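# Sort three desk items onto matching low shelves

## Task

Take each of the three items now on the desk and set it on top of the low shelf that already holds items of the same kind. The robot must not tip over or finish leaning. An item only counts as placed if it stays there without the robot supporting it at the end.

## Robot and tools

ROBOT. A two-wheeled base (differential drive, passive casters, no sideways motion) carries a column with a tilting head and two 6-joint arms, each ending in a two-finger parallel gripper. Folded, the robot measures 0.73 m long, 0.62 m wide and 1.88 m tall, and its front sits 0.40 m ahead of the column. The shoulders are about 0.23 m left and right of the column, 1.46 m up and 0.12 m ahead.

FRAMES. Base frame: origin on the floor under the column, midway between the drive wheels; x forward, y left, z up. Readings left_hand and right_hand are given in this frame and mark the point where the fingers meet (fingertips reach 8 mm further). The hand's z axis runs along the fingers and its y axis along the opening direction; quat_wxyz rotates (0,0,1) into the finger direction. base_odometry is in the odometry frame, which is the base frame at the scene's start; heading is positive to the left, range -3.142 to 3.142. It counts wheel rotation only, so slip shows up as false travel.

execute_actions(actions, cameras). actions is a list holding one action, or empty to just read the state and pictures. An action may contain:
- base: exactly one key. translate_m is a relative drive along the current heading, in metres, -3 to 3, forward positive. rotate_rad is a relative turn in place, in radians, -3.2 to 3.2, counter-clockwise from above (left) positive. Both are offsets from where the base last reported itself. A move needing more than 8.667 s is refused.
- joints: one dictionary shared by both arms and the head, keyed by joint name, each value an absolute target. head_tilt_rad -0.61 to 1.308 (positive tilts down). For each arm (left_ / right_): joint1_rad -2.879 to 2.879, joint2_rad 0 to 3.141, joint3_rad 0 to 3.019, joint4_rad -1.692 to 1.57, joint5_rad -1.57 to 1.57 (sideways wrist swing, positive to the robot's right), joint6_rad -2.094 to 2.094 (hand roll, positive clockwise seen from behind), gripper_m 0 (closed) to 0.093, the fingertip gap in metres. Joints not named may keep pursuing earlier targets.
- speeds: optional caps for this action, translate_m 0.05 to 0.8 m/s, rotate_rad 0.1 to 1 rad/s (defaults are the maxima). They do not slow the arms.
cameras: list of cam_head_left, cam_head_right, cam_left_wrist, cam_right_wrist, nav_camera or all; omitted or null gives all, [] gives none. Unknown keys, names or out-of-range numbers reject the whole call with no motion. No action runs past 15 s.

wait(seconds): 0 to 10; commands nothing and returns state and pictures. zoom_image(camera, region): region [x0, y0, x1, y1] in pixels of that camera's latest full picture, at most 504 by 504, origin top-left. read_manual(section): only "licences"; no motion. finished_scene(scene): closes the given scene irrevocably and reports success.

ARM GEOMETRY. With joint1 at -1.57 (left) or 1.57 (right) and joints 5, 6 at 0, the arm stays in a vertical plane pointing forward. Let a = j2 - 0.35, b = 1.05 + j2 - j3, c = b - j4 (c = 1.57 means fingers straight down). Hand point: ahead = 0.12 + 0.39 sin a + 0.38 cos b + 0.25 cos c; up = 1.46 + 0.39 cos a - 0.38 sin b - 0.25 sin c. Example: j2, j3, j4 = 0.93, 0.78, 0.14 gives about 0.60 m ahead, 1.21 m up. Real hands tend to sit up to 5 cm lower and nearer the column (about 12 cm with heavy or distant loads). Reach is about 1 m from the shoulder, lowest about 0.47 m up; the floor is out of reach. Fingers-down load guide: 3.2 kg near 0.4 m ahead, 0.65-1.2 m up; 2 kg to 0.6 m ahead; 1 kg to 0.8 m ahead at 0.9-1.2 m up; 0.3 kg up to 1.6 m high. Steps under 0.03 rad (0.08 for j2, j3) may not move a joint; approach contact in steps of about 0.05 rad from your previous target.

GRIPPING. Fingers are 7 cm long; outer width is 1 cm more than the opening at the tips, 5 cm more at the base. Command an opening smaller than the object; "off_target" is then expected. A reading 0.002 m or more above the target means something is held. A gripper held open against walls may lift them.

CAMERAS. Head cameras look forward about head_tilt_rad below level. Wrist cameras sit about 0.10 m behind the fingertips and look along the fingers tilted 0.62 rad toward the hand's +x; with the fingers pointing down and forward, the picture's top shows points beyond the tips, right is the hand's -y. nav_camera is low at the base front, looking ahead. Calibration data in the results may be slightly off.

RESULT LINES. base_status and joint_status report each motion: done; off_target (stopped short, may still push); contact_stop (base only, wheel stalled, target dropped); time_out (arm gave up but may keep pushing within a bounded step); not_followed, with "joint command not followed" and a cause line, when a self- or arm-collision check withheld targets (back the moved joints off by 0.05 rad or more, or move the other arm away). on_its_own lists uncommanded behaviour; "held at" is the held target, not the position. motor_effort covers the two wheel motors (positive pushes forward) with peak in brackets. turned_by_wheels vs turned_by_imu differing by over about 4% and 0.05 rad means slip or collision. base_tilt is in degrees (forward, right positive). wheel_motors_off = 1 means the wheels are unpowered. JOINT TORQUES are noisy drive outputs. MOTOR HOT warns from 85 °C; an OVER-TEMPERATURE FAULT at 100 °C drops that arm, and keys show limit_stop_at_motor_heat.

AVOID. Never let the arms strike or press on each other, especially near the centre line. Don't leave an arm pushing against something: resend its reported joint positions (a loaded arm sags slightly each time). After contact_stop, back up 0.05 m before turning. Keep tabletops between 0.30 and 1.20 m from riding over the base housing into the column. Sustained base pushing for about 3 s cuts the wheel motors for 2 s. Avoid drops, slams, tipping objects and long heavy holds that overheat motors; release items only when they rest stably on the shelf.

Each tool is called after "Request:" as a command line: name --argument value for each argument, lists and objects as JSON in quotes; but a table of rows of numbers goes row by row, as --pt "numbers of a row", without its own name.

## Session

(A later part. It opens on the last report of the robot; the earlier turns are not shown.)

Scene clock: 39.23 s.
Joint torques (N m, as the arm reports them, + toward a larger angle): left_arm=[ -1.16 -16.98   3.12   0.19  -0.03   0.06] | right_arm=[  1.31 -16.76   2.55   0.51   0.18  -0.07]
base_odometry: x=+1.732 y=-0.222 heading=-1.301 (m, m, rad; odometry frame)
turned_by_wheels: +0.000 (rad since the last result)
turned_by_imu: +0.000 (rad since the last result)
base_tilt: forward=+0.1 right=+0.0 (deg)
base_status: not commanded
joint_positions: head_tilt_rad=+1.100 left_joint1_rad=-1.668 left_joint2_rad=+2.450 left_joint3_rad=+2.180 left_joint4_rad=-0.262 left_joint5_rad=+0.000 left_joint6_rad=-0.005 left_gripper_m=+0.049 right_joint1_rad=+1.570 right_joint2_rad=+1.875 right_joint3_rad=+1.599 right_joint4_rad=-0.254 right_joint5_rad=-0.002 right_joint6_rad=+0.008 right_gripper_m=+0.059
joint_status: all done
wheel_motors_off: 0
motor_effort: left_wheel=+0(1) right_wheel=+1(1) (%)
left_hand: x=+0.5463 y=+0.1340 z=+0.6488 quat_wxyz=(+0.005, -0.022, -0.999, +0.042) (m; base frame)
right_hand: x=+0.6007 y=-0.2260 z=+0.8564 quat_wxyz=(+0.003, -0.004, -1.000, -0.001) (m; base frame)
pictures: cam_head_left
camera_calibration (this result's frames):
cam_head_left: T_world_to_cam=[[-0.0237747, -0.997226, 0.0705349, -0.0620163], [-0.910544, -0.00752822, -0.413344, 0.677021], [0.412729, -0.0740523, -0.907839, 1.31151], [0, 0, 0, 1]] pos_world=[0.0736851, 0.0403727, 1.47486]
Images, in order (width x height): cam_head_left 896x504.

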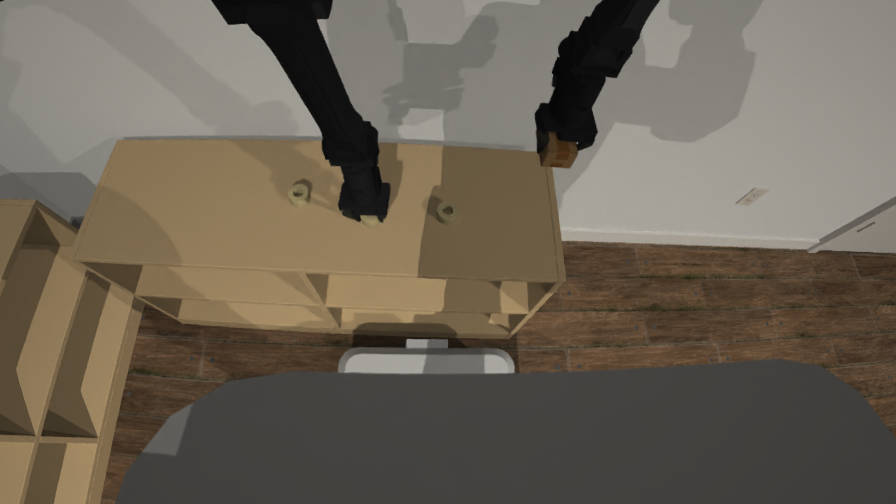

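Request:
execute_actions --actions '[{"joints":{"left_joint2_rad":2.55,"left_joint3_rad":2.28}}]' --cameras '["cam_left_wrist"]'

Scene clock: 40.33 s.
Joint torques (N m, as the arm reports them, + toward a larger angle): left_arm=[ -1.91 -15.53   2.5    0.35  -0.02   0.12] | right_arm=[  1.43 -16.79   2.69   0.54   0.18  -0.08]
base_odometry: x=+1.732 y=-0.222 heading=-1.301 (m, m, rad; odometry frame)
turned_by_wheels: +0.000 (rad since the last result)
turned_by_imu: +0.000 (rad since the last result)
base_tilt: forward=+0.1 right=+0.0 (deg)
base_status: not commanded
joint_positions: head_tilt_rad=+1.100 left_joint1_rad=-1.668 left_joint2_rad=+2.533 left_joint3_rad=+2.279 left_joint4_rad=-0.262 left_joint5_rad=+0.000 left_joint6_rad=-0.005 left_gripper_m=+0.049 right_joint1_rad=+1.570 right_joint2_rad=+1.875 right_joint3_rad=+1.599 right_joint4_rad=-0.254 right_joint5_rad=-0.002 right_joint6_rad=+0.008 right_gripper_m=+0.059
joint_status: all done
wheel_motors_off: 0
motor_effort: left_wheel=-1(1) right_wheel=+1(1) (%)
left_hand: x=+0.5394 y=+0.1323 z=+0.6239 quat_wxyz=(-0.004, -0.021, -0.999, +0.042) (m; base frame)
right_hand: x=+0.6007 y=-0.2260 z=+0.8564 quat_wxyz=(+0.003, -0.004, -1.000, -0.001) (m; base frame)
pictures: cam_left_wrist
camera_calibration (this result's frames):
cam_left_wrist: T_world_to_cam=[[-0.036348, -0.996335, 0.0774295, 0.104167], [-0.816592, 0.0742756, 0.572416, 0.0781913], [-0.576069, -0.0424221, -0.816299, 0.948011], [0, 0, 0, 1]] pos_world=[0.613756, 0.138194, 0.721037]
Images, in order (width x height): cam_left_wrist 616x616.

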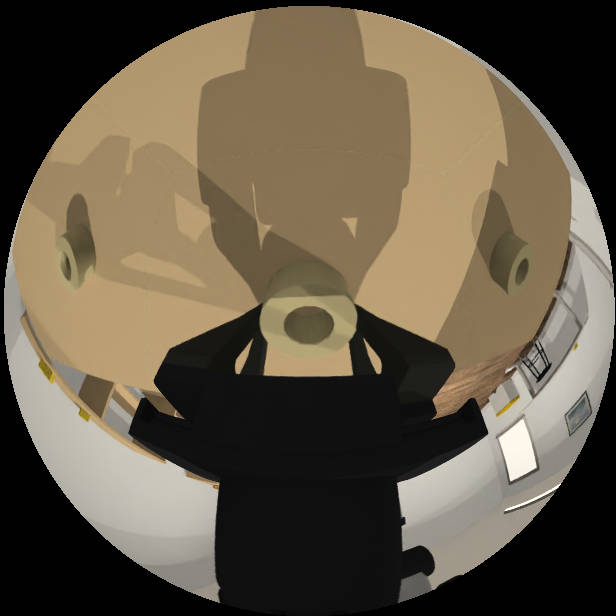

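Request:
execute_actions --actions '[{"joints":{"left_gripper_m":0.093}}]' --cameras '[]'

Request:
execute_actions --actions '[{"joints":{"left_joint1_rad":-1.57,"left_joint2_rad":1.87,"left_joint3_rad":1.6,"left_joint4_rad":-0.25,"head_tilt_rad":0.8}}]' --cameras '[]'

Request:
execute_actions --actions '[{"base":{"translate_m":-1.5}}]' --cameras '["cam_head_left"]'

Request:
execute_actions --actions '[{"base":{"rotate_rad":1.55}}]' --cameras '["cam_head_left"]'

Scene clock: 41.33 s.
Joint torques (N m, as the arm reports them, + toward a larger angle): left_arm=[ -0.9  -14.48   2.45   0.2    0.01   0.05] | right_arm=[  1.49 -16.81   2.55   0.52   0.18  -0.08]
base_odometry: x=+1.732 y=-0.222 heading=-1.301 (m, m, rad; odometry frame)
turned_by_wheels: +0.000 (rad since the last result)
turned_by_imu: +0.000 (rad since the last result)
base_tilt: forward=+0.1 right=-0.1 (deg)
base_status: not commanded
joint_positions: head_tilt_rad=+1.100 left_joint1_rad=-1.669 left_joint2_rad=+2.533 left_joint3_rad=+2.279 left_joint4_rad=-0.262 left_joint5_rad=+0.000 left_joint6_rad=-0.005 left_gripper_m=+0.093 right_joint1_rad=+1.570 right_joint2_rad=+1.875 right_joint3_rad=+1.599 right_joint4_rad=-0.254 right_joint5_rad=-0.002 right_joint6_rad=+0.008 right_gripper_m=+0.059
joint_status: all done
wheel_motors_off: 0
motor_effort: left_wheel=-1(1) right_wheel=+1(2) (%)
left_hand: x=+0.5393 y=+0.1312 z=+0.6240 quat_wxyz=(-0.004, -0.022, -0.999, +0.042) (m; base frame)
right_hand: x=+0.6007 y=-0.2260 z=+0.8564 quat_wxyz=(+0.003, -0.004, -1.000, -0.001) (m; base frame)
pictures: none
No camera images: the call's "cameras" was empty. Leave "cameras" out to get every camera's image.

Scene clock: 42.93 s.
Joint torques (N m, as the arm reports them, + toward a larger angle): left_arm=[  0.55 -17.67   2.81   1.07  -0.14   0.04] | right_arm=[  1.91 -16.76   2.51   0.58   0.19  -0.08]
base_odometry: x=+1.732 y=-0.222 heading=-1.301 (m, m, rad; odometry frame)
turned_by_wheels: +0.000 (rad since the last result)
turned_by_imu: +0.001 (rad since the last result)
base_tilt: forward=+0.0 right=-0.1 (deg)
base_status: not commanded
joint_positions: head_tilt_rad=+0.816 left_joint1_rad=-1.569 left_joint2_rad=+1.847 left_joint3_rad=+1.598 left_joint4_rad=-0.257 left_joint5_rad=+0.000 left_joint6_rad=-0.005 left_gripper_m=+0.093 right_joint1_rad=+1.570 right_joint2_rad=+1.875 right_joint3_rad=+1.599 right_joint4_rad=-0.254 right_joint5_rad=-0.002 right_joint6_rad=+0.008 right_gripper_m=+0.059
joint_status: all done
wheel_motors_off: 0
motor_effort: left_wheel=-1(2) right_wheel=+1(2) (%)
left_hand: x=+0.6153 y=+0.2262 z=+0.8693 quat_wxyz=(-0.009, +0.003, -1.000, -0.001) (m; base frame)
right_hand: x=+0.6007 y=-0.2260 z=+0.8564 quat_wxyz=(+0.003, -0.004, -1.000, -0.001) (m; base frame)
pictures: none
No camera images: the call's "cameras" was empty. Leave "cameras" out to get every camera's image.

Scene clock: 46.77 s.
Joint torques (N m, as the arm reports them, + toward a larger angle): left_arm=[  0.44 -16.99   2.99   0.99  -0.06   0.03] | right_arm=[  1.84 -17.2    2.81   0.54   0.19  -0.09]
base_odometry: x=+1.333 y=+1.224 heading=-1.302 (m, m, rad; odometry frame)
turned_by_wheels: -0.001 (rad since the last result)
turned_by_imu: +0.008 (rad since the last result)
base_tilt: forward=+0.1 right=+0.0 (deg)
base_status: done
joint_positions: head_tilt_rad=+0.815 left_joint1_rad=-1.569 left_joint2_rad=+1.848 left_joint3_rad=+1.595 left_joint4_rad=-0.257 left_joint5_rad=+0.000 left_joint6_rad=-0.005 left_gripper_m=+0.093 right_joint1_rad=+1.570 right_joint2_rad=+1.875 right_joint3_rad=+1.596 right_joint4_rad=-0.254 right_joint5_rad=-0.002 right_joint6_rad=+0.008 right_gripper_m=+0.059
joint_status: not commanded
wheel_motors_off: 0
motor_effort: left_wheel=-2(58) right_wheel=+3(36) (%)
left_hand: x=+0.6128 y=+0.2262 z=+0.8686 quat_wxyz=(-0.007, +0.003, -1.000, -0.001) (m; base frame)
right_hand: x=+0.5990 y=-0.2260 z=+0.8561 quat_wxyz=(+0.004, -0.004, -1.000, -0.001) (m; base frame)
pictures: cam_head_left
camera_calibration (this result's frames):
cam_head_left: T_world_to_cam=[[-0.0426252, -0.997226, 0.0610205, -0.0464216], [-0.757833, -0.00752822, -0.652406, 1.03754], [0.651055, -0.0740523, -0.755409, 1.06485], [0, 0, 0, 1]] pos_world=[0.0910253, 0.0403727, 1.48413]
Images, in order (width x height): cam_head_left 896x504.

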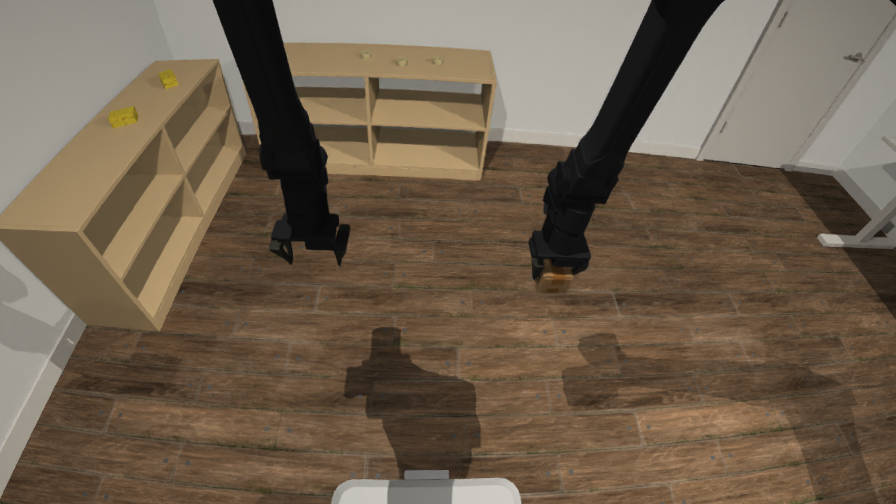

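Scene clock: 49.90 s.
Joint torques (N m, as the arm reports them, + toward a larger angle): left_arm=[ -0.63 -17.17   3.02   0.93  -0.09   0.01] | right_arm=[  1.02 -16.94   2.91   0.53   0.2   -0.07]
base_odometry: x=+1.333 y=+1.224 heading=+0.246 (m, m, rad; odometry frame)
turned_by_wheels: +1.549 (rad since the last result)
turned_by_imu: +1.552 (rad since the last result)
base_tilt: forward=+0.2 right=-0.1 (deg)
base_status: done
joint_positions: head_tilt_rad=+0.815 left_joint1_rad=-1.564 left_joint2_rad=+1.848 left_joint3_rad=+1.595 left_joint4_rad=-0.257 left_joint5_rad=+0.000 left_joint6_rad=-0.005 left_gripper_m=+0.093 right_joint1_rad=+1.570 right_joint2_rad=+1.875 right_joint3_rad=+1.596 right_joint4_rad=-0.254 right_joint5_rad=-0.002 right_joint6_rad=+0.008 right_gripper_m=+0.059
joint_status: not commanded
wheel_motors_off: 0
motor_effort: left_wheel=-9(46) right_wheel=+7(41) (%)
left_hand: x=+0.6127 y=+0.2297 z=+0.8686 quat_wxyz=(-0.007, +0.004, -1.000, -0.003) (m; base frame)
right_hand: x=+0.5990 y=-0.2260 z=+0.8561 quat_wxyz=(+0.004, -0.004, -1.000, -0.001) (m; base frame)
pictures: cam_head_left
camera_calibration (this result's frames):
cam_head_left: T_world_to_cam=[[-0.0426252, -0.997226, 0.0610205, -0.0464216], [-0.757833, -0.00752822, -0.652405, 1.03754], [0.651055, -0.0740523, -0.75541, 1.06485], [0, 0, 0, 1]] pos_world=[0.0910253, 0.0403727, 1.48413]
Images, in order (width x height): cam_head_left 896x504.

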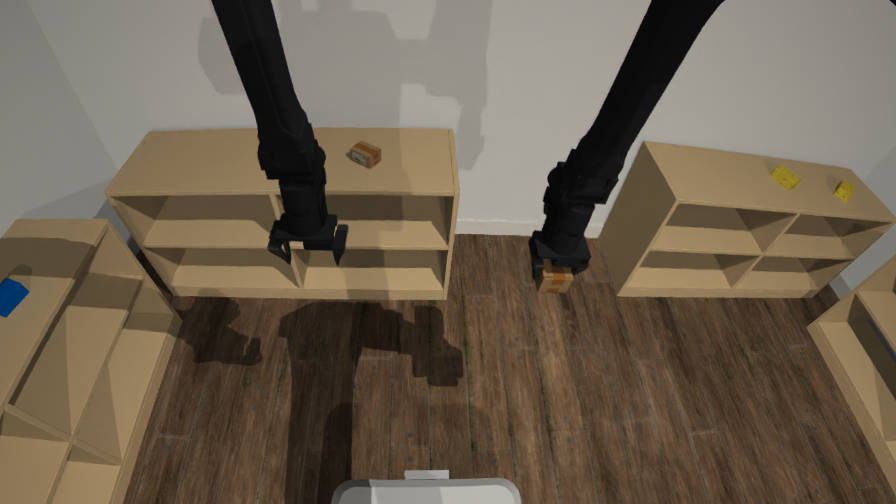

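Request:
execute_actions --actions '[{"base":{"rotate_rad":0.2},"joints":{"head_tilt_rad":1.1}}]' --cameras '[]'

Request:
execute_actions --actions '[{"base":{"translate_m":0.63}}]' --cameras '["cam_head_left","cam_right_wrist"]'

Scene clock: 51.90 s.
Joint torques (N m, as the arm reports them, + toward a larger angle): left_arm=[  0.04 -18.08   3.08   0.78  -0.08   0.  ] | right_arm=[  0.95 -17.41   2.81   0.55   0.19  -0.1 ]
base_odometry: x=+1.333 y=+1.224 heading=+0.445 (m, m, rad; odometry frame)
turned_by_wheels: +0.198 (rad since the last result)
turned_by_imu: +0.199 (rad since the last result)
base_tilt: forward=+0.2 right=+0.0 (deg)
base_status: done
joint_positions: head_tilt_rad=+1.099 left_joint1_rad=-1.566 left_joint2_rad=+1.848 left_joint3_rad=+1.595 left_joint4_rad=-0.257 left_joint5_rad=+0.000 left_joint6_rad=-0.005 left_gripper_m=+0.093 right_joint1_rad=+1.572 right_joint2_rad=+1.875 right_joint3_rad=+1.596 right_joint4_rad=-0.254 right_joint5_rad=-0.002 right_joint6_rad=+0.008 right_gripper_m=+0.059
joint_status: all done
wheel_motors_off: 0
motor_effort: left_wheel=-8(32) right_wheel=+7(26) (%)
left_hand: x=+0.6128 y=+0.2279 z=+0.8686 quat_wxyz=(-0.007, +0.004, -1.000, -0.002) (m; base frame)
right_hand: x=+0.5990 y=-0.2242 z=+0.8561 quat_wxyz=(+0.004, -0.004, -1.000, -0.002) (m; base frame)
pictures: none
No camera images: the call's "cameras" was empty. Leave "cameras" out to get every camera's image.

Scene clock: 54.63 s.
Joint torques (N m, as the arm reports them, + toward a larger angle): left_arm=[ -0.23 -17.13   2.59   0.99  -0.06   0.04] | right_arm=[  1.22 -16.58   2.59   0.61   0.19  -0.08]
base_odometry: x=+1.901 y=+1.495 heading=+0.444 (m, m, rad; odometry frame)
turned_by_wheels: +0.000 (rad since the last result)
turned_by_imu: -0.003 (rad since the last result)
base_tilt: forward=+0.2 right=+0.0 (deg)
base_status: done
joint_positions: head_tilt_rad=+1.100 left_joint1_rad=-1.566 left_joint2_rad=+1.849 left_joint3_rad=+1.597 left_joint4_rad=-0.257 left_joint5_rad=+0.000 left_joint6_rad=-0.005 left_gripper_m=+0.093 right_joint1_rad=+1.572 right_joint2_rad=+1.874 right_joint3_rad=+1.598 right_joint4_rad=-0.254 right_joint5_rad=-0.002 right_joint6_rad=+0.008 right_gripper_m=+0.059
joint_status: not commanded
wheel_motors_off: 0
motor_effort: left_wheel=+0(44) right_wheel=+1(50) (%)
left_hand: x=+0.6142 y=+0.2279 z=+0.8687 quat_wxyz=(-0.008, +0.004, -1.000, -0.002) (m; base frame)
right_hand: x=+0.6002 y=-0.2242 z=+0.8564 quat_wxyz=(+0.003, -0.004, -1.000, -0.002) (m; base frame)
pictures: cam_head_left, cam_right_wrist
camera_calibration (this result's frames):
cam_head_left: T_world_to_cam=[[-0.0237597, -0.997226, 0.07054, -0.0620248], [-0.910631, -0.00752822, -0.413151, 0.676727], [0.412536, -0.0740523, -0.907926, 1.31165], [0, 0, 0, 1]] pos_world=[0.0736713, 0.0403727, 1.47485]
cam_right_wrist: T_world_to_cam=[[-0.010468, -0.999817, -0.016015, -0.202401], [-0.802382, -0.0011588, 0.59681, -0.0263948], [-0.596719, 0.0190975, -0.802223, 1.16977], [0, 0, 0, 1]] pos_world=[0.674729, -0.224734, 0.950931]
Images, in order (width x height): cam_head_left 896x504, cam_right_wrist 616x616.

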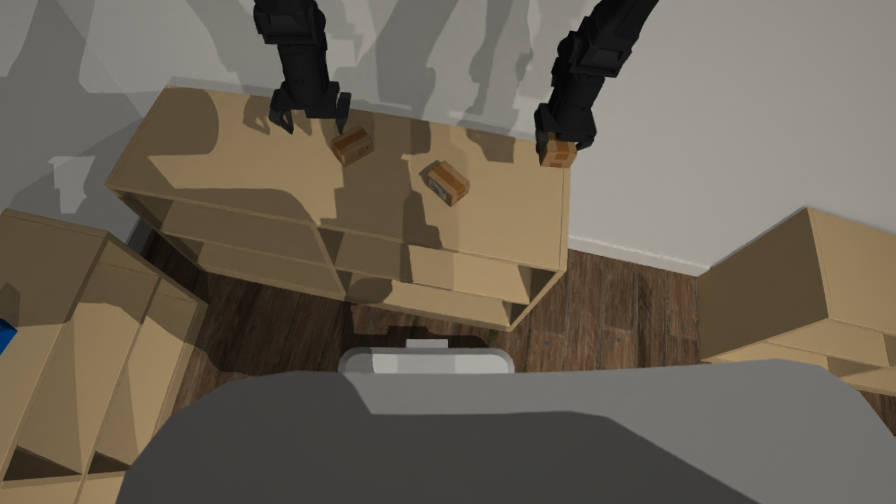

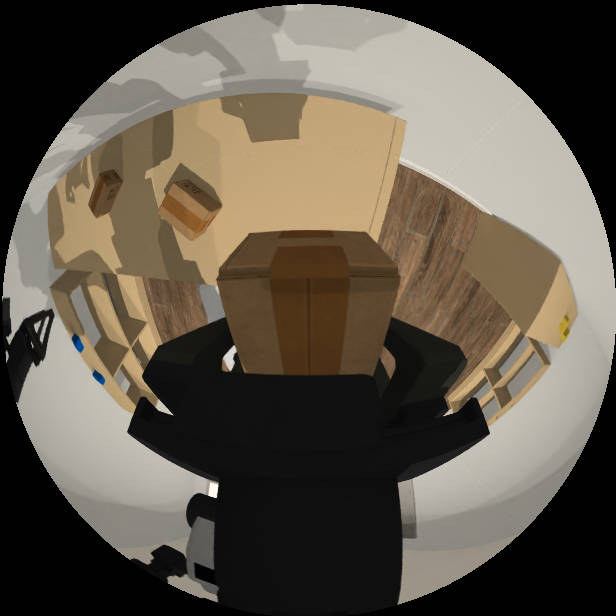

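Request:
execute_actions --actions '[{"joints":{"right_joint2_rad":2.43,"right_joint3_rad":2.21,"right_joint4_rad":-0.29,"right_joint6_rad":0.2}}]' --cameras '["cam_head_left"]'

Scene clock: 56.47 s.
Joint torques (N m, as the arm reports them, + toward a larger angle): left_arm=[  0.54 -17.88   2.96   0.8   -0.15   0.02] | right_arm=[  1.48 -16.09   3.81   0.49   0.12   0.13]
base_odometry: x=+1.901 y=+1.495 heading=+0.444 (m, m, rad; odometry frame)
turned_by_wheels: +0.000 (rad since the last result)
turned_by_imu: +0.001 (rad since the last result)
base_tilt: forward=+0.1 right=-0.1 (deg)
base_status: not commanded
joint_positions: head_tilt_rad=+1.100 left_joint1_rad=-1.566 left_joint2_rad=+1.849 left_joint3_rad=+1.597 left_joint4_rad=-0.257 left_joint5_rad=+0.000 left_joint6_rad=-0.005 left_gripper_m=+0.093 right_joint1_rad=+1.572 right_joint2_rad=+2.430 right_joint3_rad=+2.201 right_joint4_rad=-0.289 right_joint5_rad=-0.001 right_joint6_rad=+0.192 right_gripper_m=+0.059
joint_status: all done
wheel_motors_off: 0
motor_effort: left_wheel=-3(1) right_wheel=+1(4) (%)
left_hand: x=+0.6142 y=+0.2279 z=+0.8687 quat_wxyz=(-0.008, +0.004, -1.000, -0.002) (m; base frame)
right_hand: x=+0.5713 y=-0.2243 z=+0.6560 quat_wxyz=(-0.003, -0.095, -0.995, -0.001) (m; base frame)
pictures: cam_head_left
camera_calibration (this result's frames):
cam_head_left: T_world_to_cam=[[-0.0237597, -0.997226, 0.07054, -0.0620248], [-0.910632, -0.00752822, -0.413151, 0.676727], [0.412536, -0.0740523, -0.907927, 1.31165], [0, 0, 0, 1]] pos_world=[0.0736713, 0.0403727, 1.47485]
Images, in order (width x height): cam_head_left 896x504.

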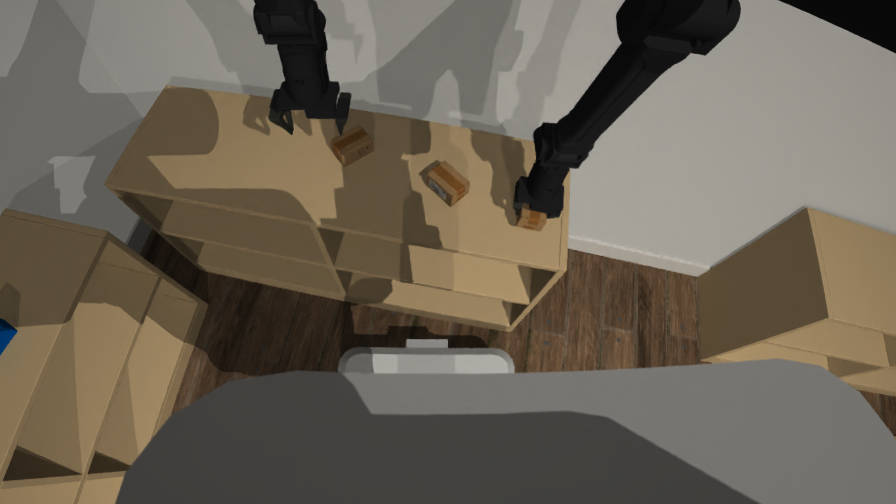

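Request:
execute_actions --actions '[{"joints":{"right_joint1_rad":1.6,"right_joint2_rad":2.515,"right_joint3_rad":2.29}}]' --cameras '[]'

Scene clock: 57.43 s.
Joint torques (N m, as the arm reports them, + toward a larger angle): left_arm=[ -0.35 -17.45   2.83   0.88  -0.04   0.03] | right_arm=[  2.57 -14.39   3.64   0.37  -0.03   0.1 ]
base_odometry: x=+1.901 y=+1.495 heading=+0.444 (m, m, rad; odometry frame)
turned_by_wheels: +0.000 (rad since the last result)
turned_by_imu: +0.000 (rad since the last result)
base_tilt: forward=+0.1 right=-0.1 (deg)
base_status: not commanded
joint_positions: head_tilt_rad=+1.100 left_joint1_rad=-1.566 left_joint2_rad=+1.849 left_joint3_rad=+1.597 left_joint4_rad=-0.257 left_joint5_rad=+0.000 left_joint6_rad=-0.005 left_gripper_m=+0.093 right_joint1_rad=+1.593 right_joint2_rad=+2.512 right_joint3_rad=+2.282 right_joint4_rad=-0.290 right_joint5_rad=+0.004 right_joint6_rad=+0.192 right_gripper_m=+0.059
joint_status: all done
wheel_motors_off: 0
motor_effort: left_wheel=-2(2) right_wheel=+1(3) (%)
left_hand: x=+0.6142 y=+0.2279 z=+0.8687 quat_wxyz=(-0.008, +0.004, -1.000, -0.002) (m; base frame)
right_hand: x=+0.5536 y=-0.2047 z=+0.6291 quat_wxyz=(-0.001, -0.090, -0.996, -0.008) (m; base frame)
pictures: none
No camera images: the call's "cameras" was empty. Leave "cameras" out to get every camera's image.

Request:
execute_actions --actions '[{"joints":{"right_gripper_m":0.093}}]' --cameras '[]'

Request:
execute_actions --actions '[{"joints":{"right_joint1_rad":1.57,"right_joint2_rad":1.87,"right_joint3_rad":1.6,"right_joint4_rad":-0.25,"right_joint6_rad":0,"head_tilt_rad":0.8}}]' --cameras '[]'

Request:
execute_actions --actions '[{"base":{"translate_m":-0.3}}]' --cameras '["cam_head_left"]'

Request:
execute_actions --actions '[{"base":{"rotate_rad":-2.94}}]' --cameras '[]'

Request:
execute_actions --actions '[{"base":{"translate_m":2.25}}]' --cameras '["cam_head_left"]'

Scene clock: 58.70 s.
Joint torques (N m, as the arm reports them, + toward a larger angle): left_arm=[ -0.11 -17.81   2.57   0.86  -0.09   0.11] | right_arm=[  2.45 -14.04   3.46   0.42  -0.05   0.1 ]
base_odometry: x=+1.901 y=+1.495 heading=+0.444 (m, m, rad; odometry frame)
turned_by_wheels: +0.000 (rad since the last result)
turned_by_imu: +0.000 (rad since the last result)
base_tilt: forward=+0.1 right=-0.1 (deg)
base_status: not commanded
joint_positions: head_tilt_rad=+1.100 left_joint1_rad=-1.566 left_joint2_rad=+1.849 left_joint3_rad=+1.597 left_joint4_rad=-0.257 left_joint5_rad=+0.000 left_joint6_rad=-0.005 left_gripper_m=+0.093 right_joint1_rad=+1.593 right_joint2_rad=+2.512 right_joint3_rad=+2.282 right_joint4_rad=-0.290 right_joint5_rad=+0.003 right_joint6_rad=+0.192 right_gripper_m=+0.093
joint_status: all done
wheel_motors_off: 0
motor_effort: left_wheel=-1(1) right_wheel=+1(1) (%)
left_hand: x=+0.6142 y=+0.2279 z=+0.8687 quat_wxyz=(-0.008, +0.004, -1.000, -0.002) (m; base frame)
right_hand: x=+0.5536 y=-0.2046 z=+0.6291 quat_wxyz=(-0.001, -0.090, -0.996, -0.008) (m; base frame)
pictures: none
No camera images: the call's "cameras" was empty. Leave "cameras" out to get every camera's image.

Scene clock: 60.43 s.
Joint torques (N m, as the arm reports them, + toward a larger angle): left_arm=[  0.07 -17.45   2.65   0.87  -0.09   0.04] | right_arm=[  1.24 -17.12   2.8    0.42  -0.05  -0.08]
base_odometry: x=+1.901 y=+1.495 heading=+0.444 (m, m, rad; odometry frame)
turned_by_wheels: +0.000 (rad since the last result)
turned_by_imu: +0.001 (rad since the last result)
base_tilt: forward=+0.1 right=+0.0 (deg)
base_status: not commanded
joint_positions: head_tilt_rad=+0.816 left_joint1_rad=-1.566 left_joint2_rad=+1.849 left_joint3_rad=+1.597 left_joint4_rad=-0.257 left_joint5_rad=+0.000 left_joint6_rad=-0.005 left_gripper_m=+0.093 right_joint1_rad=+1.578 right_joint2_rad=+1.878 right_joint3_rad=+1.596 right_joint4_rad=-0.252 right_joint5_rad=+0.003 right_joint6_rad=+0.008 right_gripper_m=+0.093
joint_status: all done
wheel_motors_off: 0
motor_effort: left_wheel=-1(1) right_wheel=+2(2) (%)
left_hand: x=+0.6142 y=+0.2279 z=+0.8687 quat_wxyz=(-0.008, +0.004, -1.000, -0.002) (m; base frame)
right_hand: x=+0.5967 y=-0.2201 z=+0.8543 quat_wxyz=(+0.005, -0.002, -1.000, -0.002) (m; base frame)
pictures: none
No camera images: the call's "cameras" was empty. Leave "cameras" out to get every camera's image.

Scene clock: 62.43 s.
Joint torques (N m, as the arm reports them, + toward a larger angle): left_arm=[ -0.6  -17.68   2.96   0.8   -0.11   0.04] | right_arm=[  0.83 -16.81   2.85   0.42  -0.05  -0.08]
base_odometry: x=+1.631 y=+1.366 heading=+0.444 (m, m, rad; odometry frame)
turned_by_wheels: +0.000 (rad since the last result)
turned_by_imu: +0.002 (rad since the last result)
base_tilt: forward=+0.0 right=+0.0 (deg)
base_status: done
joint_positions: head_tilt_rad=+0.815 left_joint1_rad=-1.566 left_joint2_rad=+1.850 left_joint3_rad=+1.594 left_joint4_rad=-0.257 left_joint5_rad=+0.000 left_joint6_rad=-0.005 left_gripper_m=+0.093 right_joint1_rad=+1.578 right_joint2_rad=+1.876 right_joint3_rad=+1.594 right_joint4_rad=-0.252 right_joint5_rad=+0.003 right_joint6_rad=+0.008 right_gripper_m=+0.093
joint_status: not commanded
wheel_motors_off: 0
motor_effort: left_wheel=-1(35) right_wheel=+1(29) (%)
left_hand: x=+0.6114 y=+0.2279 z=+0.8678 quat_wxyz=(-0.005, +0.004, -1.000, -0.002) (m; base frame)
right_hand: x=+0.5972 y=-0.2201 z=+0.8552 quat_wxyz=(+0.005, -0.002, -1.000, -0.002) (m; base frame)
pictures: cam_head_left
camera_calibration (this result's frames):
cam_head_left: T_world_to_cam=[[-0.042623, -0.997226, 0.0610221, -0.0464241], [-0.757857, -0.00752822, -0.652378, 1.0375], [0.651027, -0.0740523, -0.755433, 1.06489], [0, 0, 0, 1]] pos_world=[0.0910233, 0.0403727, 1.48413]
Images, in order (width x height): cam_head_left 896x504.

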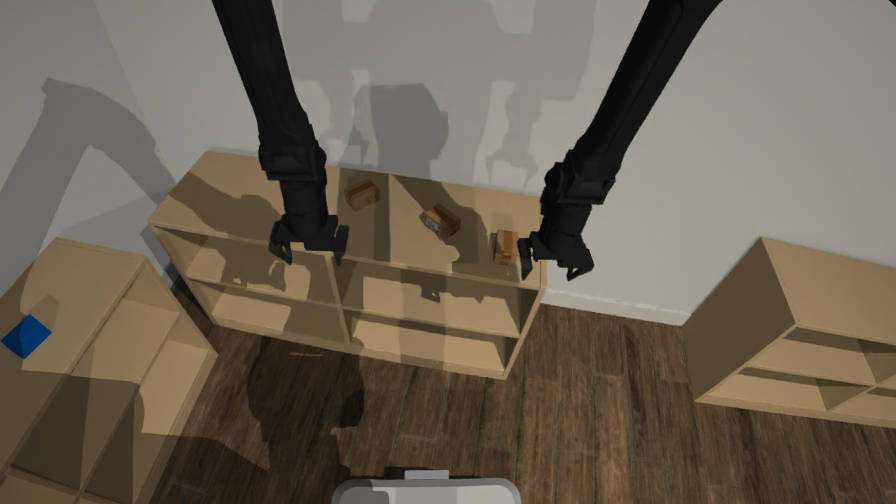

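Scene clock: 66.97 s.
Joint torques (N m, as the arm reports them, + toward a larger angle): left_arm=[  0.58 -16.6    2.69   1.06  -0.05   0.04] | right_arm=[  2.11 -16.55   2.97   0.49  -0.03  -0.1 ]
base_odometry: x=+1.631 y=+1.366 heading=-2.495 (m, m, rad; odometry frame)
turned_by_wheels: -2.939 (rad since the last result)
turned_by_imu: -2.945 (rad since the last result)
base_tilt: forward=+0.1 right=+0.0 (deg)
base_status: done
joint_positions: head_tilt_rad=+0.815 left_joint1_rad=-1.570 left_joint2_rad=+1.850 left_joint3_rad=+1.594 left_joint4_rad=-0.257 left_joint5_rad=+0.000 left_joint6_rad=-0.005 left_gripper_m=+0.093 right_joint1_rad=+1.563 right_joint2_rad=+1.876 right_joint3_rad=+1.594 right_joint4_rad=-0.252 right_joint5_rad=+0.003 right_joint6_rad=+0.008 right_gripper_m=+0.093
joint_status: not commanded
wheel_motors_off: 0
motor_effort: left_wheel=+8(36) right_wheel=-7(34) (%)
left_hand: x=+0.6116 y=+0.2250 z=+0.8678 quat_wxyz=(-0.006, +0.003, -1.000, +0.000) (m; base frame)
right_hand: x=+0.5974 y=-0.2316 z=+0.8554 quat_wxyz=(+0.005, -0.006, -1.000, +0.004) (m; base frame)
pictures: none
No camera images: the call's "cameras" was empty. Leave "cameras" out to get every camera's image.

Scene clock: 71.80 s.
Joint torques (N m, as the arm reports them, + toward a larger angle): left_arm=[  0.09 -16.86   2.95   0.81  -0.1   -0.01] | right_arm=[  1.83 -16.47   2.88   0.43   0.01  -0.1 ]
base_odometry: x=-0.165 y=+0.010 heading=-2.493 (m, m, rad; odometry frame)
turned_by_wheels: +0.001 (rad since the last result)
turned_by_imu: -0.010 (rad since the last result)
base_tilt: forward=+0.1 right=+0.0 (deg)
base_status: done
joint_positions: head_tilt_rad=+0.815 left_joint1_rad=-1.570 left_joint2_rad=+1.850 left_joint3_rad=+1.595 left_joint4_rad=-0.257 left_joint5_rad=+0.000 left_joint6_rad=-0.005 left_gripper_m=+0.093 right_joint1_rad=+1.563 right_joint2_rad=+1.874 right_joint3_rad=+1.596 right_joint4_rad=-0.252 right_joint5_rad=+0.003 right_joint6_rad=+0.008 right_gripper_m=+0.093
joint_status: not commanded
wheel_motors_off: 0
motor_effort: left_wheel=+4(58) right_wheel=-2(37) (%)
left_hand: x=+0.6116 y=+0.2250 z=+0.8677 quat_wxyz=(-0.006, +0.003, -1.000, +0.000) (m; base frame)
right_hand: x=+0.5992 y=-0.2316 z=+0.8563 quat_wxyz=(+0.003, -0.006, -1.000, +0.004) (m; base frame)
pictures: cam_head_left
camera_calibration (this result's frames):
cam_head_left: T_world_to_cam=[[-0.04263, -0.997226, 0.0610172, -0.0464162], [-0.757782, -0.00752822, -0.652465, 1.03763], [0.651114, -0.0740523, -0.755359, 1.06477], [0, 0, 0, 1]] pos_world=[0.0910297, 0.0403727, 1.48413]
Images, in order (width x height): cam_head_left 896x504.

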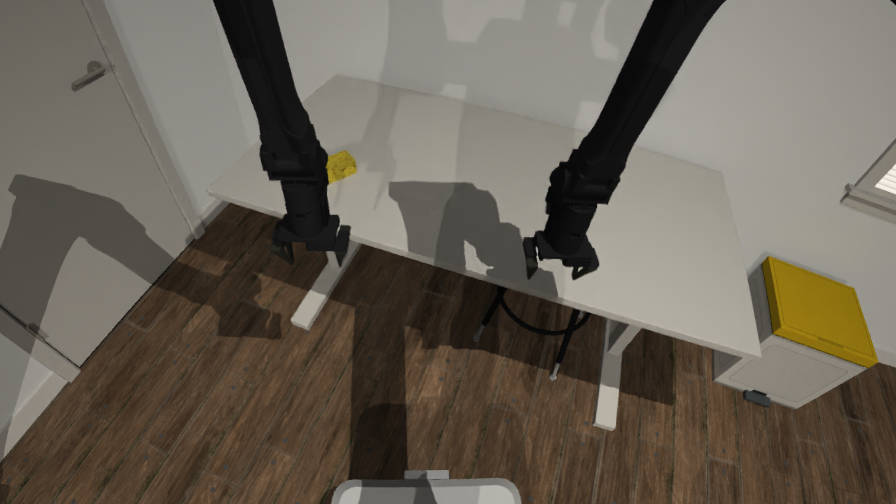

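Request:
execute_actions --actions '[{"base":{"translate_m":0.41},"joints":{"left_joint1_rad":-1.525,"head_tilt_rad":1.0}}]' --cameras '["cam_head_left","cam_left_wrist"]'

Scene clock: 74.47 s.
Joint torques (N m, as the arm reports them, + toward a larger angle): left_arm=[  1.84 -16.62   2.61   1.04  -0.07   0.04] | right_arm=[  1.77 -16.34   2.45   0.55  -0.02  -0.09]
base_odometry: x=-0.492 y=-0.238 heading=-2.492 (m, m, rad; odometry frame)
turned_by_wheels: +0.001 (rad since the last result)
turned_by_imu: +0.000 (rad since the last result)
base_tilt: forward=+0.0 right=+0.0 (deg)
base_status: done
joint_positions: head_tilt_rad=+1.001 left_joint1_rad=-1.521 left_joint2_rad=+1.851 left_joint3_rad=+1.598 left_joint4_rad=-0.257 left_joint5_rad=+0.000 left_joint6_rad=-0.005 left_gripper_m=+0.093 right_joint1_rad=+1.563 right_joint2_rad=+1.871 right_joint3_rad=+1.599 right_joint4_rad=-0.252 right_joint5_rad=+0.003 right_joint6_rad=+0.008 right_gripper_m=+0.093
joint_status: all done
wheel_motors_off: 0
motor_effort: left_wheel=+2(46) right_wheel=-3(44) (%)
left_hand: x=+0.6128 y=+0.2632 z=+0.8686 quat_wxyz=(-0.007, +0.015, -1.000, -0.022) (m; base frame)
right_hand: x=+0.6032 y=-0.2316 z=+0.8579 quat_wxyz=(+0.000, -0.006, -1.000, +0.004) (m; base frame)
pictures: cam_head_left, cam_left_wrist
camera_calibration (this result's frames):
cam_head_left: T_world_to_cam=[[-0.0306316, -0.997226, 0.0678389, -0.0575215], [-0.865217, -0.00752822, -0.50134, 0.810269], [0.50046, -0.0740523, -0.862587, 1.23743], [0, 0, 0, 1]] pos_world=[0.0800096, 0.0403727, 1.47752]
cam_left_wrist: T_world_to_cam=[[0.0368656, -0.998088, -0.0496135, 0.284258], [-0.820662, -0.0585667, 0.568404, 0.0292862], [-0.570223, 0.0197613, -0.821252, 1.17997], [0, 0, 0, 1]] pos_world=[0.686402, 0.262112, 0.966511]
Images, in order (width x height): cam_head_left 896x504, cam_left_wrist 616x616.

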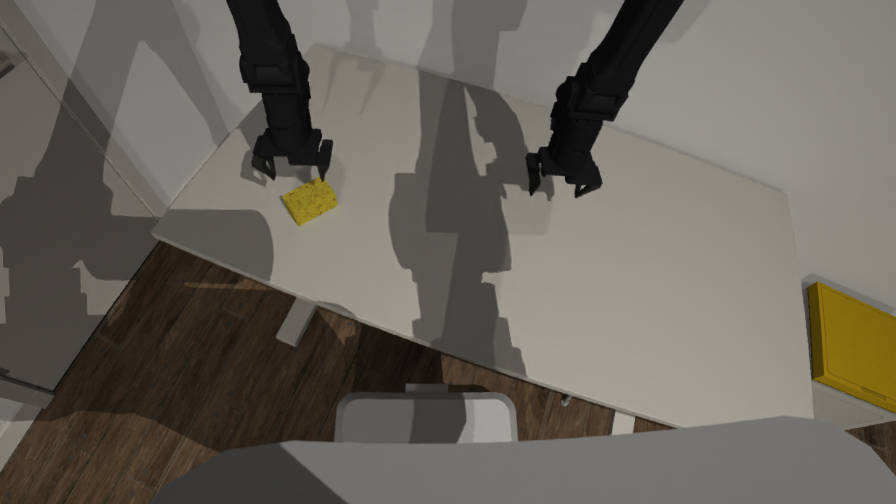

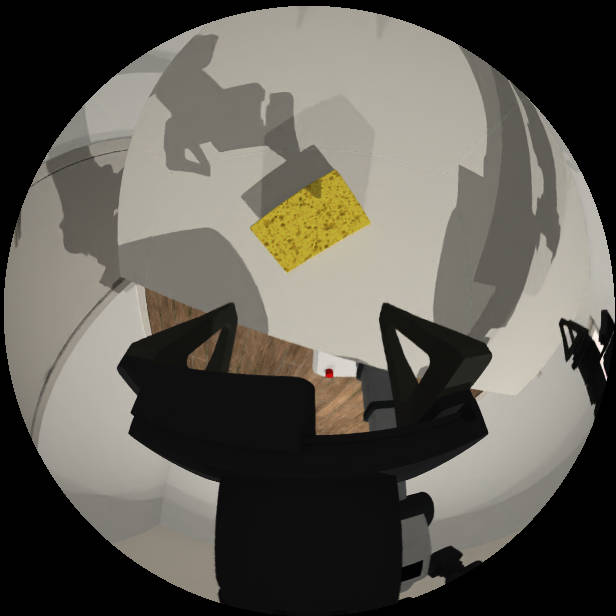

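Request:
execute_actions --actions '[{"joints":{"left_joint2_rad":2.11,"left_joint3_rad":1.93,"left_joint4_rad":-0.35,"left_joint6_rad":1.0}}]' --cameras '["cam_left_wrist"]'

Scene clock: 76.13 s.
Joint torques (N m, as the arm reports them, + toward a larger angle): left_arm=[  1.03 -18.71   3.92  -0.09   0.08   0.1 ] | right_arm=[  1.93 -16.72   2.54   0.44  -0.02  -0.1 ]
base_odometry: x=-0.492 y=-0.238 heading=-2.492 (m, m, rad; odometry frame)
turned_by_wheels: +0.000 (rad since the last result)
turned_by_imu: +0.001 (rad since the last result)
base_tilt: forward=+0.1 right=-0.1 (deg)
base_status: not commanded
joint_positions: head_tilt_rad=+1.001 left_joint1_rad=-1.520 left_joint2_rad=+2.108 left_joint3_rad=+1.915 left_joint4_rad=-0.344 left_joint5_rad=-0.003 left_joint6_rad=+0.987 left_gripper_m=+0.093 right_joint1_rad=+1.563 right_joint2_rad=+1.871 right_joint3_rad=+1.599 right_joint4_rad=-0.252 right_joint5_rad=+0.003 right_joint6_rad=+0.008 right_gripper_m=+0.093
joint_status: all done
wheel_motors_off: 0
motor_effort: left_wheel=+4(6) right_wheel=-3(4) (%)
left_hand: x=+0.6218 y=+0.2685 z=+0.7768 quat_wxyz=(+0.017, -0.462, -0.886, -0.018) (m; base frame)
right_hand: x=+0.6032 y=-0.2316 z=+0.8579 quat_wxyz=(+0.000, -0.006, -1.000, +0.004) (m; base frame)
pictures: cam_left_wrist
camera_calibration (this result's frames):
cam_left_wrist: T_world_to_cam=[[-0.816143, -0.577413, -0.0224649, 0.681083], [-0.465417, 0.633805, 0.617801, -0.356008], [-0.342488, 0.514669, -0.786013, 0.807703], [0, 0, 0, 1]] pos_world=[0.666798, 0.203206, 0.870107]
Images, in order (width x height): cam_left_wrist 616x616.

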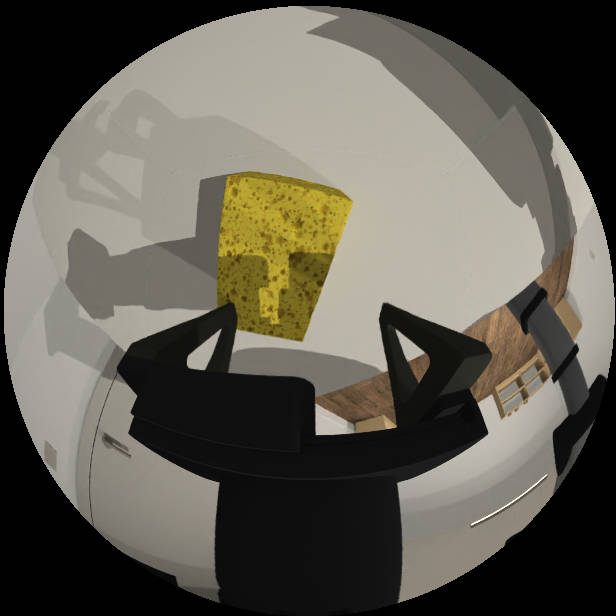

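Request:
execute_actions --actions '[{"base":{"translate_m":0.03},"joints":{"left_joint6_rad":1.16}}]' --cameras '["cam_left_wrist"]'

Scene clock: 77.43 s.
Joint torques (N m, as the arm reports them, + toward a larger angle): left_arm=[  1.34 -19.85   3.49   0.37   0.06   0.17] | right_arm=[  1.71 -16.49   2.46   0.53  -0.01  -0.08]
base_odometry: x=-0.515 y=-0.256 heading=-2.491 (m, m, rad; odometry frame)
turned_by_wheels: +0.001 (rad since the last result)
turned_by_imu: +0.001 (rad since the last result)
base_tilt: forward=+0.1 right=-0.1 (deg)
base_status: done
joint_positions: head_tilt_rad=+1.001 left_joint1_rad=-1.519 left_joint2_rad=+2.108 left_joint3_rad=+1.927 left_joint4_rad=-0.344 left_joint5_rad=-0.003 left_joint6_rad=+1.146 left_gripper_m=+0.093 right_joint1_rad=+1.563 right_joint2_rad=+1.870 right_joint3_rad=+1.599 right_joint4_rad=-0.252 right_joint5_rad=+0.003 right_joint6_rad=+0.008 right_gripper_m=+0.093
joint_status: all done
wheel_motors_off: 0
motor_effort: left_wheel=+1(38) right_wheel=+0(35) (%)
left_hand: x=+0.6287 y=+0.2696 z=+0.7783 quat_wxyz=(+0.014, -0.531, -0.847, -0.020) (m; base frame)
right_hand: x=+0.6036 y=-0.2316 z=+0.8584 quat_wxyz=(+0.000, -0.006, -1.000, +0.004) (m; base frame)
pictures: cam_left_wrist
camera_calibration (this result's frames):
cam_left_wrist: T_world_to_cam=[[-0.897268, -0.44074, -0.0256476, 0.703997], [-0.361438, 0.69998, 0.615948, -0.436118], [-0.25352, 0.56194, -0.787369, 0.743066], [0, 0, 0, 1]] pos_world=[0.662427, 0.197995, 0.871749]
Images, in order (width x height): cam_left_wrist 616x616.

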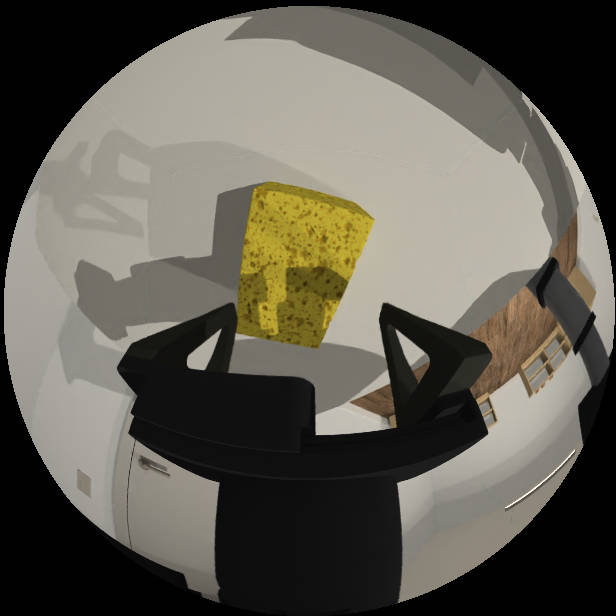

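Request:
execute_actions --actions '[{"joints":{"left_joint2_rad":2.04,"left_joint3_rad":1.89,"left_joint4_rad":-0.37}}]' --cameras '[]'

Request:
execute_actions --actions '[{"joints":{"left_joint6_rad":1.45}}]' --cameras '["cam_left_wrist","cam_head_left"]'

Scene clock: 78.53 s.
Joint torques (N m, as the arm reports them, + toward a larger angle): left_arm=[  0.28 -21.53   3.38   0.16   0.07   0.13] | right_arm=[  1.74 -16.67   2.58   0.45  -0.02  -0.07]
base_odometry: x=-0.515 y=-0.256 heading=-2.491 (m, m, rad; odometry frame)
turned_by_wheels: +0.000 (rad since the last result)
turned_by_imu: +0.000 (rad since the last result)
base_tilt: forward=+0.1 right=-0.1 (deg)
base_status: not commanded
joint_positions: head_tilt_rad=+1.001 left_joint1_rad=-1.519 left_joint2_rad=+2.066 left_joint3_rad=+1.883 left_joint4_rad=-0.358 left_joint5_rad=-0.003 left_joint6_rad=+1.147 left_gripper_m=+0.093 right_joint1_rad=+1.563 right_joint2_rad=+1.870 right_joint3_rad=+1.599 right_joint4_rad=-0.252 right_joint5_rad=+0.003 right_joint6_rad=+0.008 right_gripper_m=+0.093
joint_status: all done
wheel_motors_off: 0
motor_effort: left_wheel=+1(1) right_wheel=-1(1) (%)
left_hand: x=+0.6275 y=+0.2688 z=+0.7944 quat_wxyz=(+0.020, -0.531, -0.847, -0.015) (m; base frame)
right_hand: x=+0.6036 y=-0.2316 z=+0.8584 quat_wxyz=(+0.000, -0.006, -1.000, +0.004) (m; base frame)
pictures: none
No camera images: the call's "cameras" was empty. Leave "cameras" out to get every camera's image.

Scene clock: 79.43 s.
Joint torques (N m, as the arm reports them, + toward a larger angle): left_arm=[  0.63 -21.     3.65   0.07   0.08   0.13] | right_arm=[  1.92 -16.51   2.52   0.48  -0.01  -0.08]
base_odometry: x=-0.515 y=-0.256 heading=-2.491 (m, m, rad; odometry frame)
turned_by_wheels: +0.000 (rad since the last result)
turned_by_imu: +0.000 (rad since the last result)
base_tilt: forward=+0.1 right=+0.0 (deg)
base_status: not commanded
joint_positions: head_tilt_rad=+1.001 left_joint1_rad=-1.519 left_joint2_rad=+2.066 left_joint3_rad=+1.883 left_joint4_rad=-0.358 left_joint5_rad=-0.003 left_joint6_rad=+1.437 left_gripper_m=+0.093 right_joint1_rad=+1.563 right_joint2_rad=+1.870 right_joint3_rad=+1.599 right_joint4_rad=-0.252 right_joint5_rad=+0.003 right_joint6_rad=+0.008 right_gripper_m=+0.093
joint_status: all done
wheel_motors_off: 0
motor_effort: left_wheel=+1(1) right_wheel=+0(1) (%)
left_hand: x=+0.6275 y=+0.2688 z=+0.7944 quat_wxyz=(+0.022, -0.648, -0.761, -0.012) (m; base frame)
right_hand: x=+0.6036 y=-0.2316 z=+0.8584 quat_wxyz=(+0.000, -0.006, -1.000, +0.004) (m; base frame)
pictures: cam_head_left, cam_left_wrist
camera_calibration (this result's frames):
cam_head_left: T_world_to_cam=[[-0.0306069, -0.997226, 0.0678501, -0.05754], [-0.8654, -0.00752822, -0.501024, 0.809791], [0.500145, -0.0740523, -0.862769, 1.23773], [0, 0, 0, 1]] pos_world=[0.0799867, 0.0403727, 1.47751]
cam_left_wrist: T_world_to_cam=[[-0.986113, -0.166054, 0.00272603, 0.662347], [-0.128528, 0.773456, 0.620683, -0.615628], [-0.105175, 0.611713, -0.784057, 0.646775], [0, 0, 0, 1]] pos_world=[0.642049, 0.190505, 0.887413]
Images, in order (width x height): cam_head_left 896x504, cam_left_wrist 616x616.

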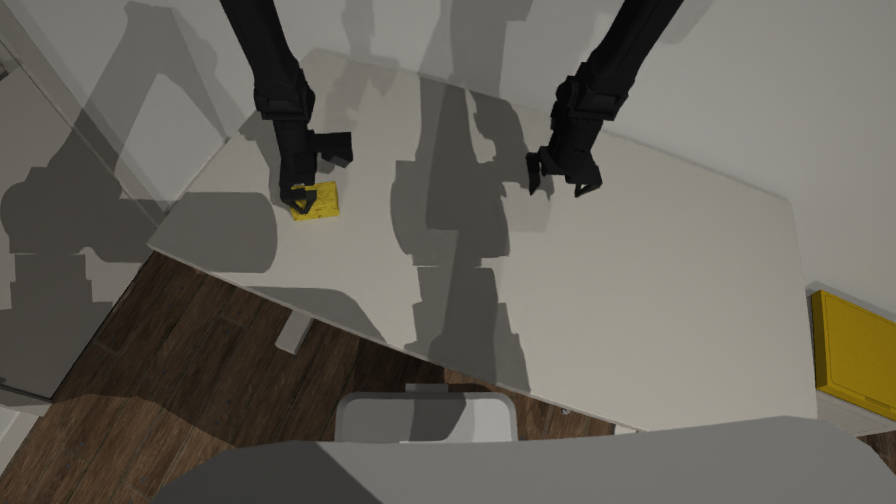

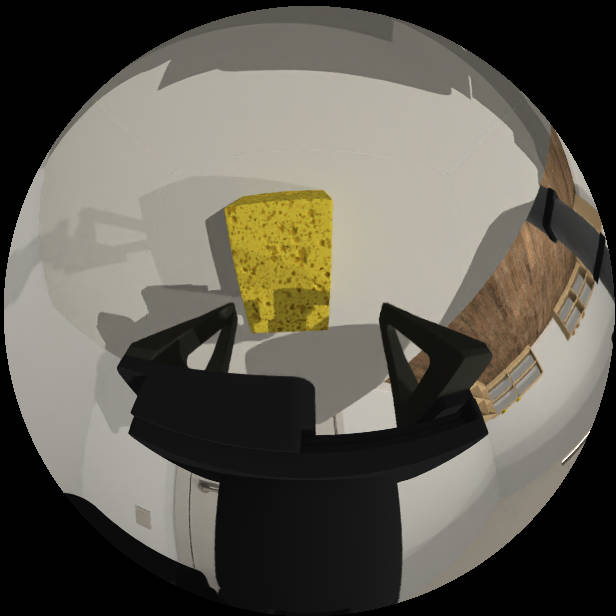

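Request:
execute_actions --actions '[{"joints":{"left_joint3_rad":1.92,"left_joint1_rad":-1.54}}]' --cameras '[]'

Request:
execute_actions --actions '[{"joints":{"left_joint2_rad":2.265,"left_joint3_rad":2.15,"left_joint4_rad":-0.41}}]' --cameras '["cam_left_wrist"]'

Scene clock: 80.37 s.
Joint torques (N m, as the arm reports them, + toward a larger angle): left_arm=[  0.02 -21.21   4.73  -0.1    0.03   0.11] | right_arm=[  1.77 -16.63   2.57   0.47  -0.01  -0.1 ]
base_odometry: x=-0.515 y=-0.256 heading=-2.491 (m, m, rad; odometry frame)
turned_by_wheels: +0.000 (rad since the last result)
turned_by_imu: +0.000 (rad since the last result)
base_tilt: forward=+0.1 right=+0.0 (deg)
base_status: not commanded
joint_positions: head_tilt_rad=+1.001 left_joint1_rad=-1.533 left_joint2_rad=+2.066 left_joint3_rad=+1.903 left_joint4_rad=-0.358 left_joint5_rad=-0.003 left_joint6_rad=+1.437 left_gripper_m=+0.093 right_joint1_rad=+1.563 right_joint2_rad=+1.870 right_joint3_rad=+1.599 right_joint4_rad=-0.252 right_joint5_rad=+0.003 right_joint6_rad=+0.008 right_gripper_m=+0.093
joint_status: all done
wheel_motors_off: 0
motor_effort: left_wheel=+1(1) right_wheel=+0(1) (%)
left_hand: x=+0.6398 y=+0.2570 z=+0.7965 quat_wxyz=(+0.010, -0.651, -0.759, -0.014) (m; base frame)
right_hand: x=+0.6036 y=-0.2316 z=+0.8584 quat_wxyz=(+0.000, -0.006, -1.000, +0.004) (m; base frame)
pictures: none
No camera images: the call's "cameras" was empty. Leave "cameras" out to get every camera's image.

Scene clock: 81.33 s.
Joint torques (N m, as the arm reports them, + toward a larger angle): left_arm=[  0.39 -12.54   6.52   1.47   0.08   0.08] | right_arm=[  1.68 -16.32   2.65   0.51  -0.02  -0.09]
base_odometry: x=-0.515 y=-0.256 heading=-2.491 (m, m, rad; odometry frame)
turned_by_wheels: +0.000 (rad since the last result)
turned_by_imu: +0.000 (rad since the last result)
base_tilt: forward=+0.2 right=-0.1 (deg)
base_status: not commanded
joint_positions: head_tilt_rad=+1.001 left_joint1_rad=-1.533 left_joint2_rad=+2.169 left_joint3_rad=+2.125 left_joint4_rad=-0.430 left_joint5_rad=-0.002 left_joint6_rad=+1.440 left_gripper_m=+0.093 right_joint1_rad=+1.563 right_joint2_rad=+1.870 right_joint3_rad=+1.599 right_joint4_rad=-0.252 right_joint5_rad=+0.003 right_joint6_rad=+0.008 right_gripper_m=+0.093
joint_status: all done
wheel_motors_off: 0
motor_effort: left_wheel=+3(6) right_wheel=+0(3) (%)
left_hand: x=+0.6846 y=+0.2584 z=+0.7765 quat_wxyz=(-0.007, -0.652, -0.757, -0.030) (m; base frame)
right_hand: x=+0.6036 y=-0.2316 z=+0.8584 quat_wxyz=(+0.000, -0.006, -1.000, +0.004) (m; base frame)
pictures: cam_left_wrist
camera_calibration (this result's frames):
cam_left_wrist: T_world_to_cam=[[-0.98628, -0.153501, -0.0607418, 0.763162], [-0.158851, 0.782336, 0.60226, -0.556312], [-0.0449268, 0.603646, -0.795986, 0.615236], [0, 0, 0, 1]] pos_world=[0.691962, 0.180983, 0.87112]
Images, in order (width x height): cam_left_wrist 616x616.

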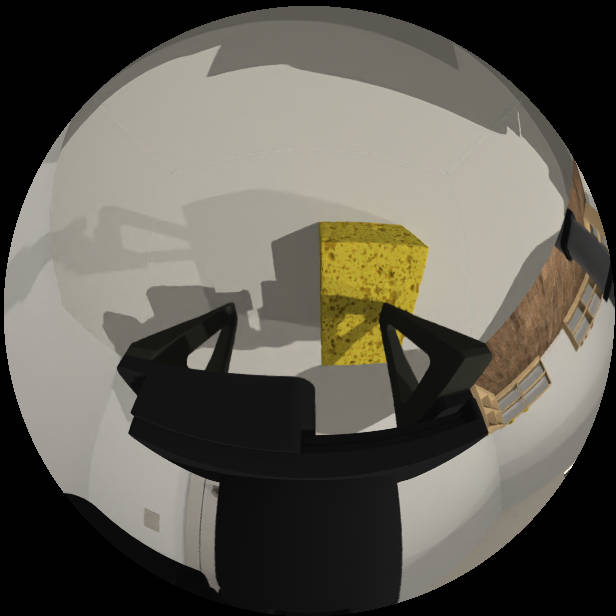

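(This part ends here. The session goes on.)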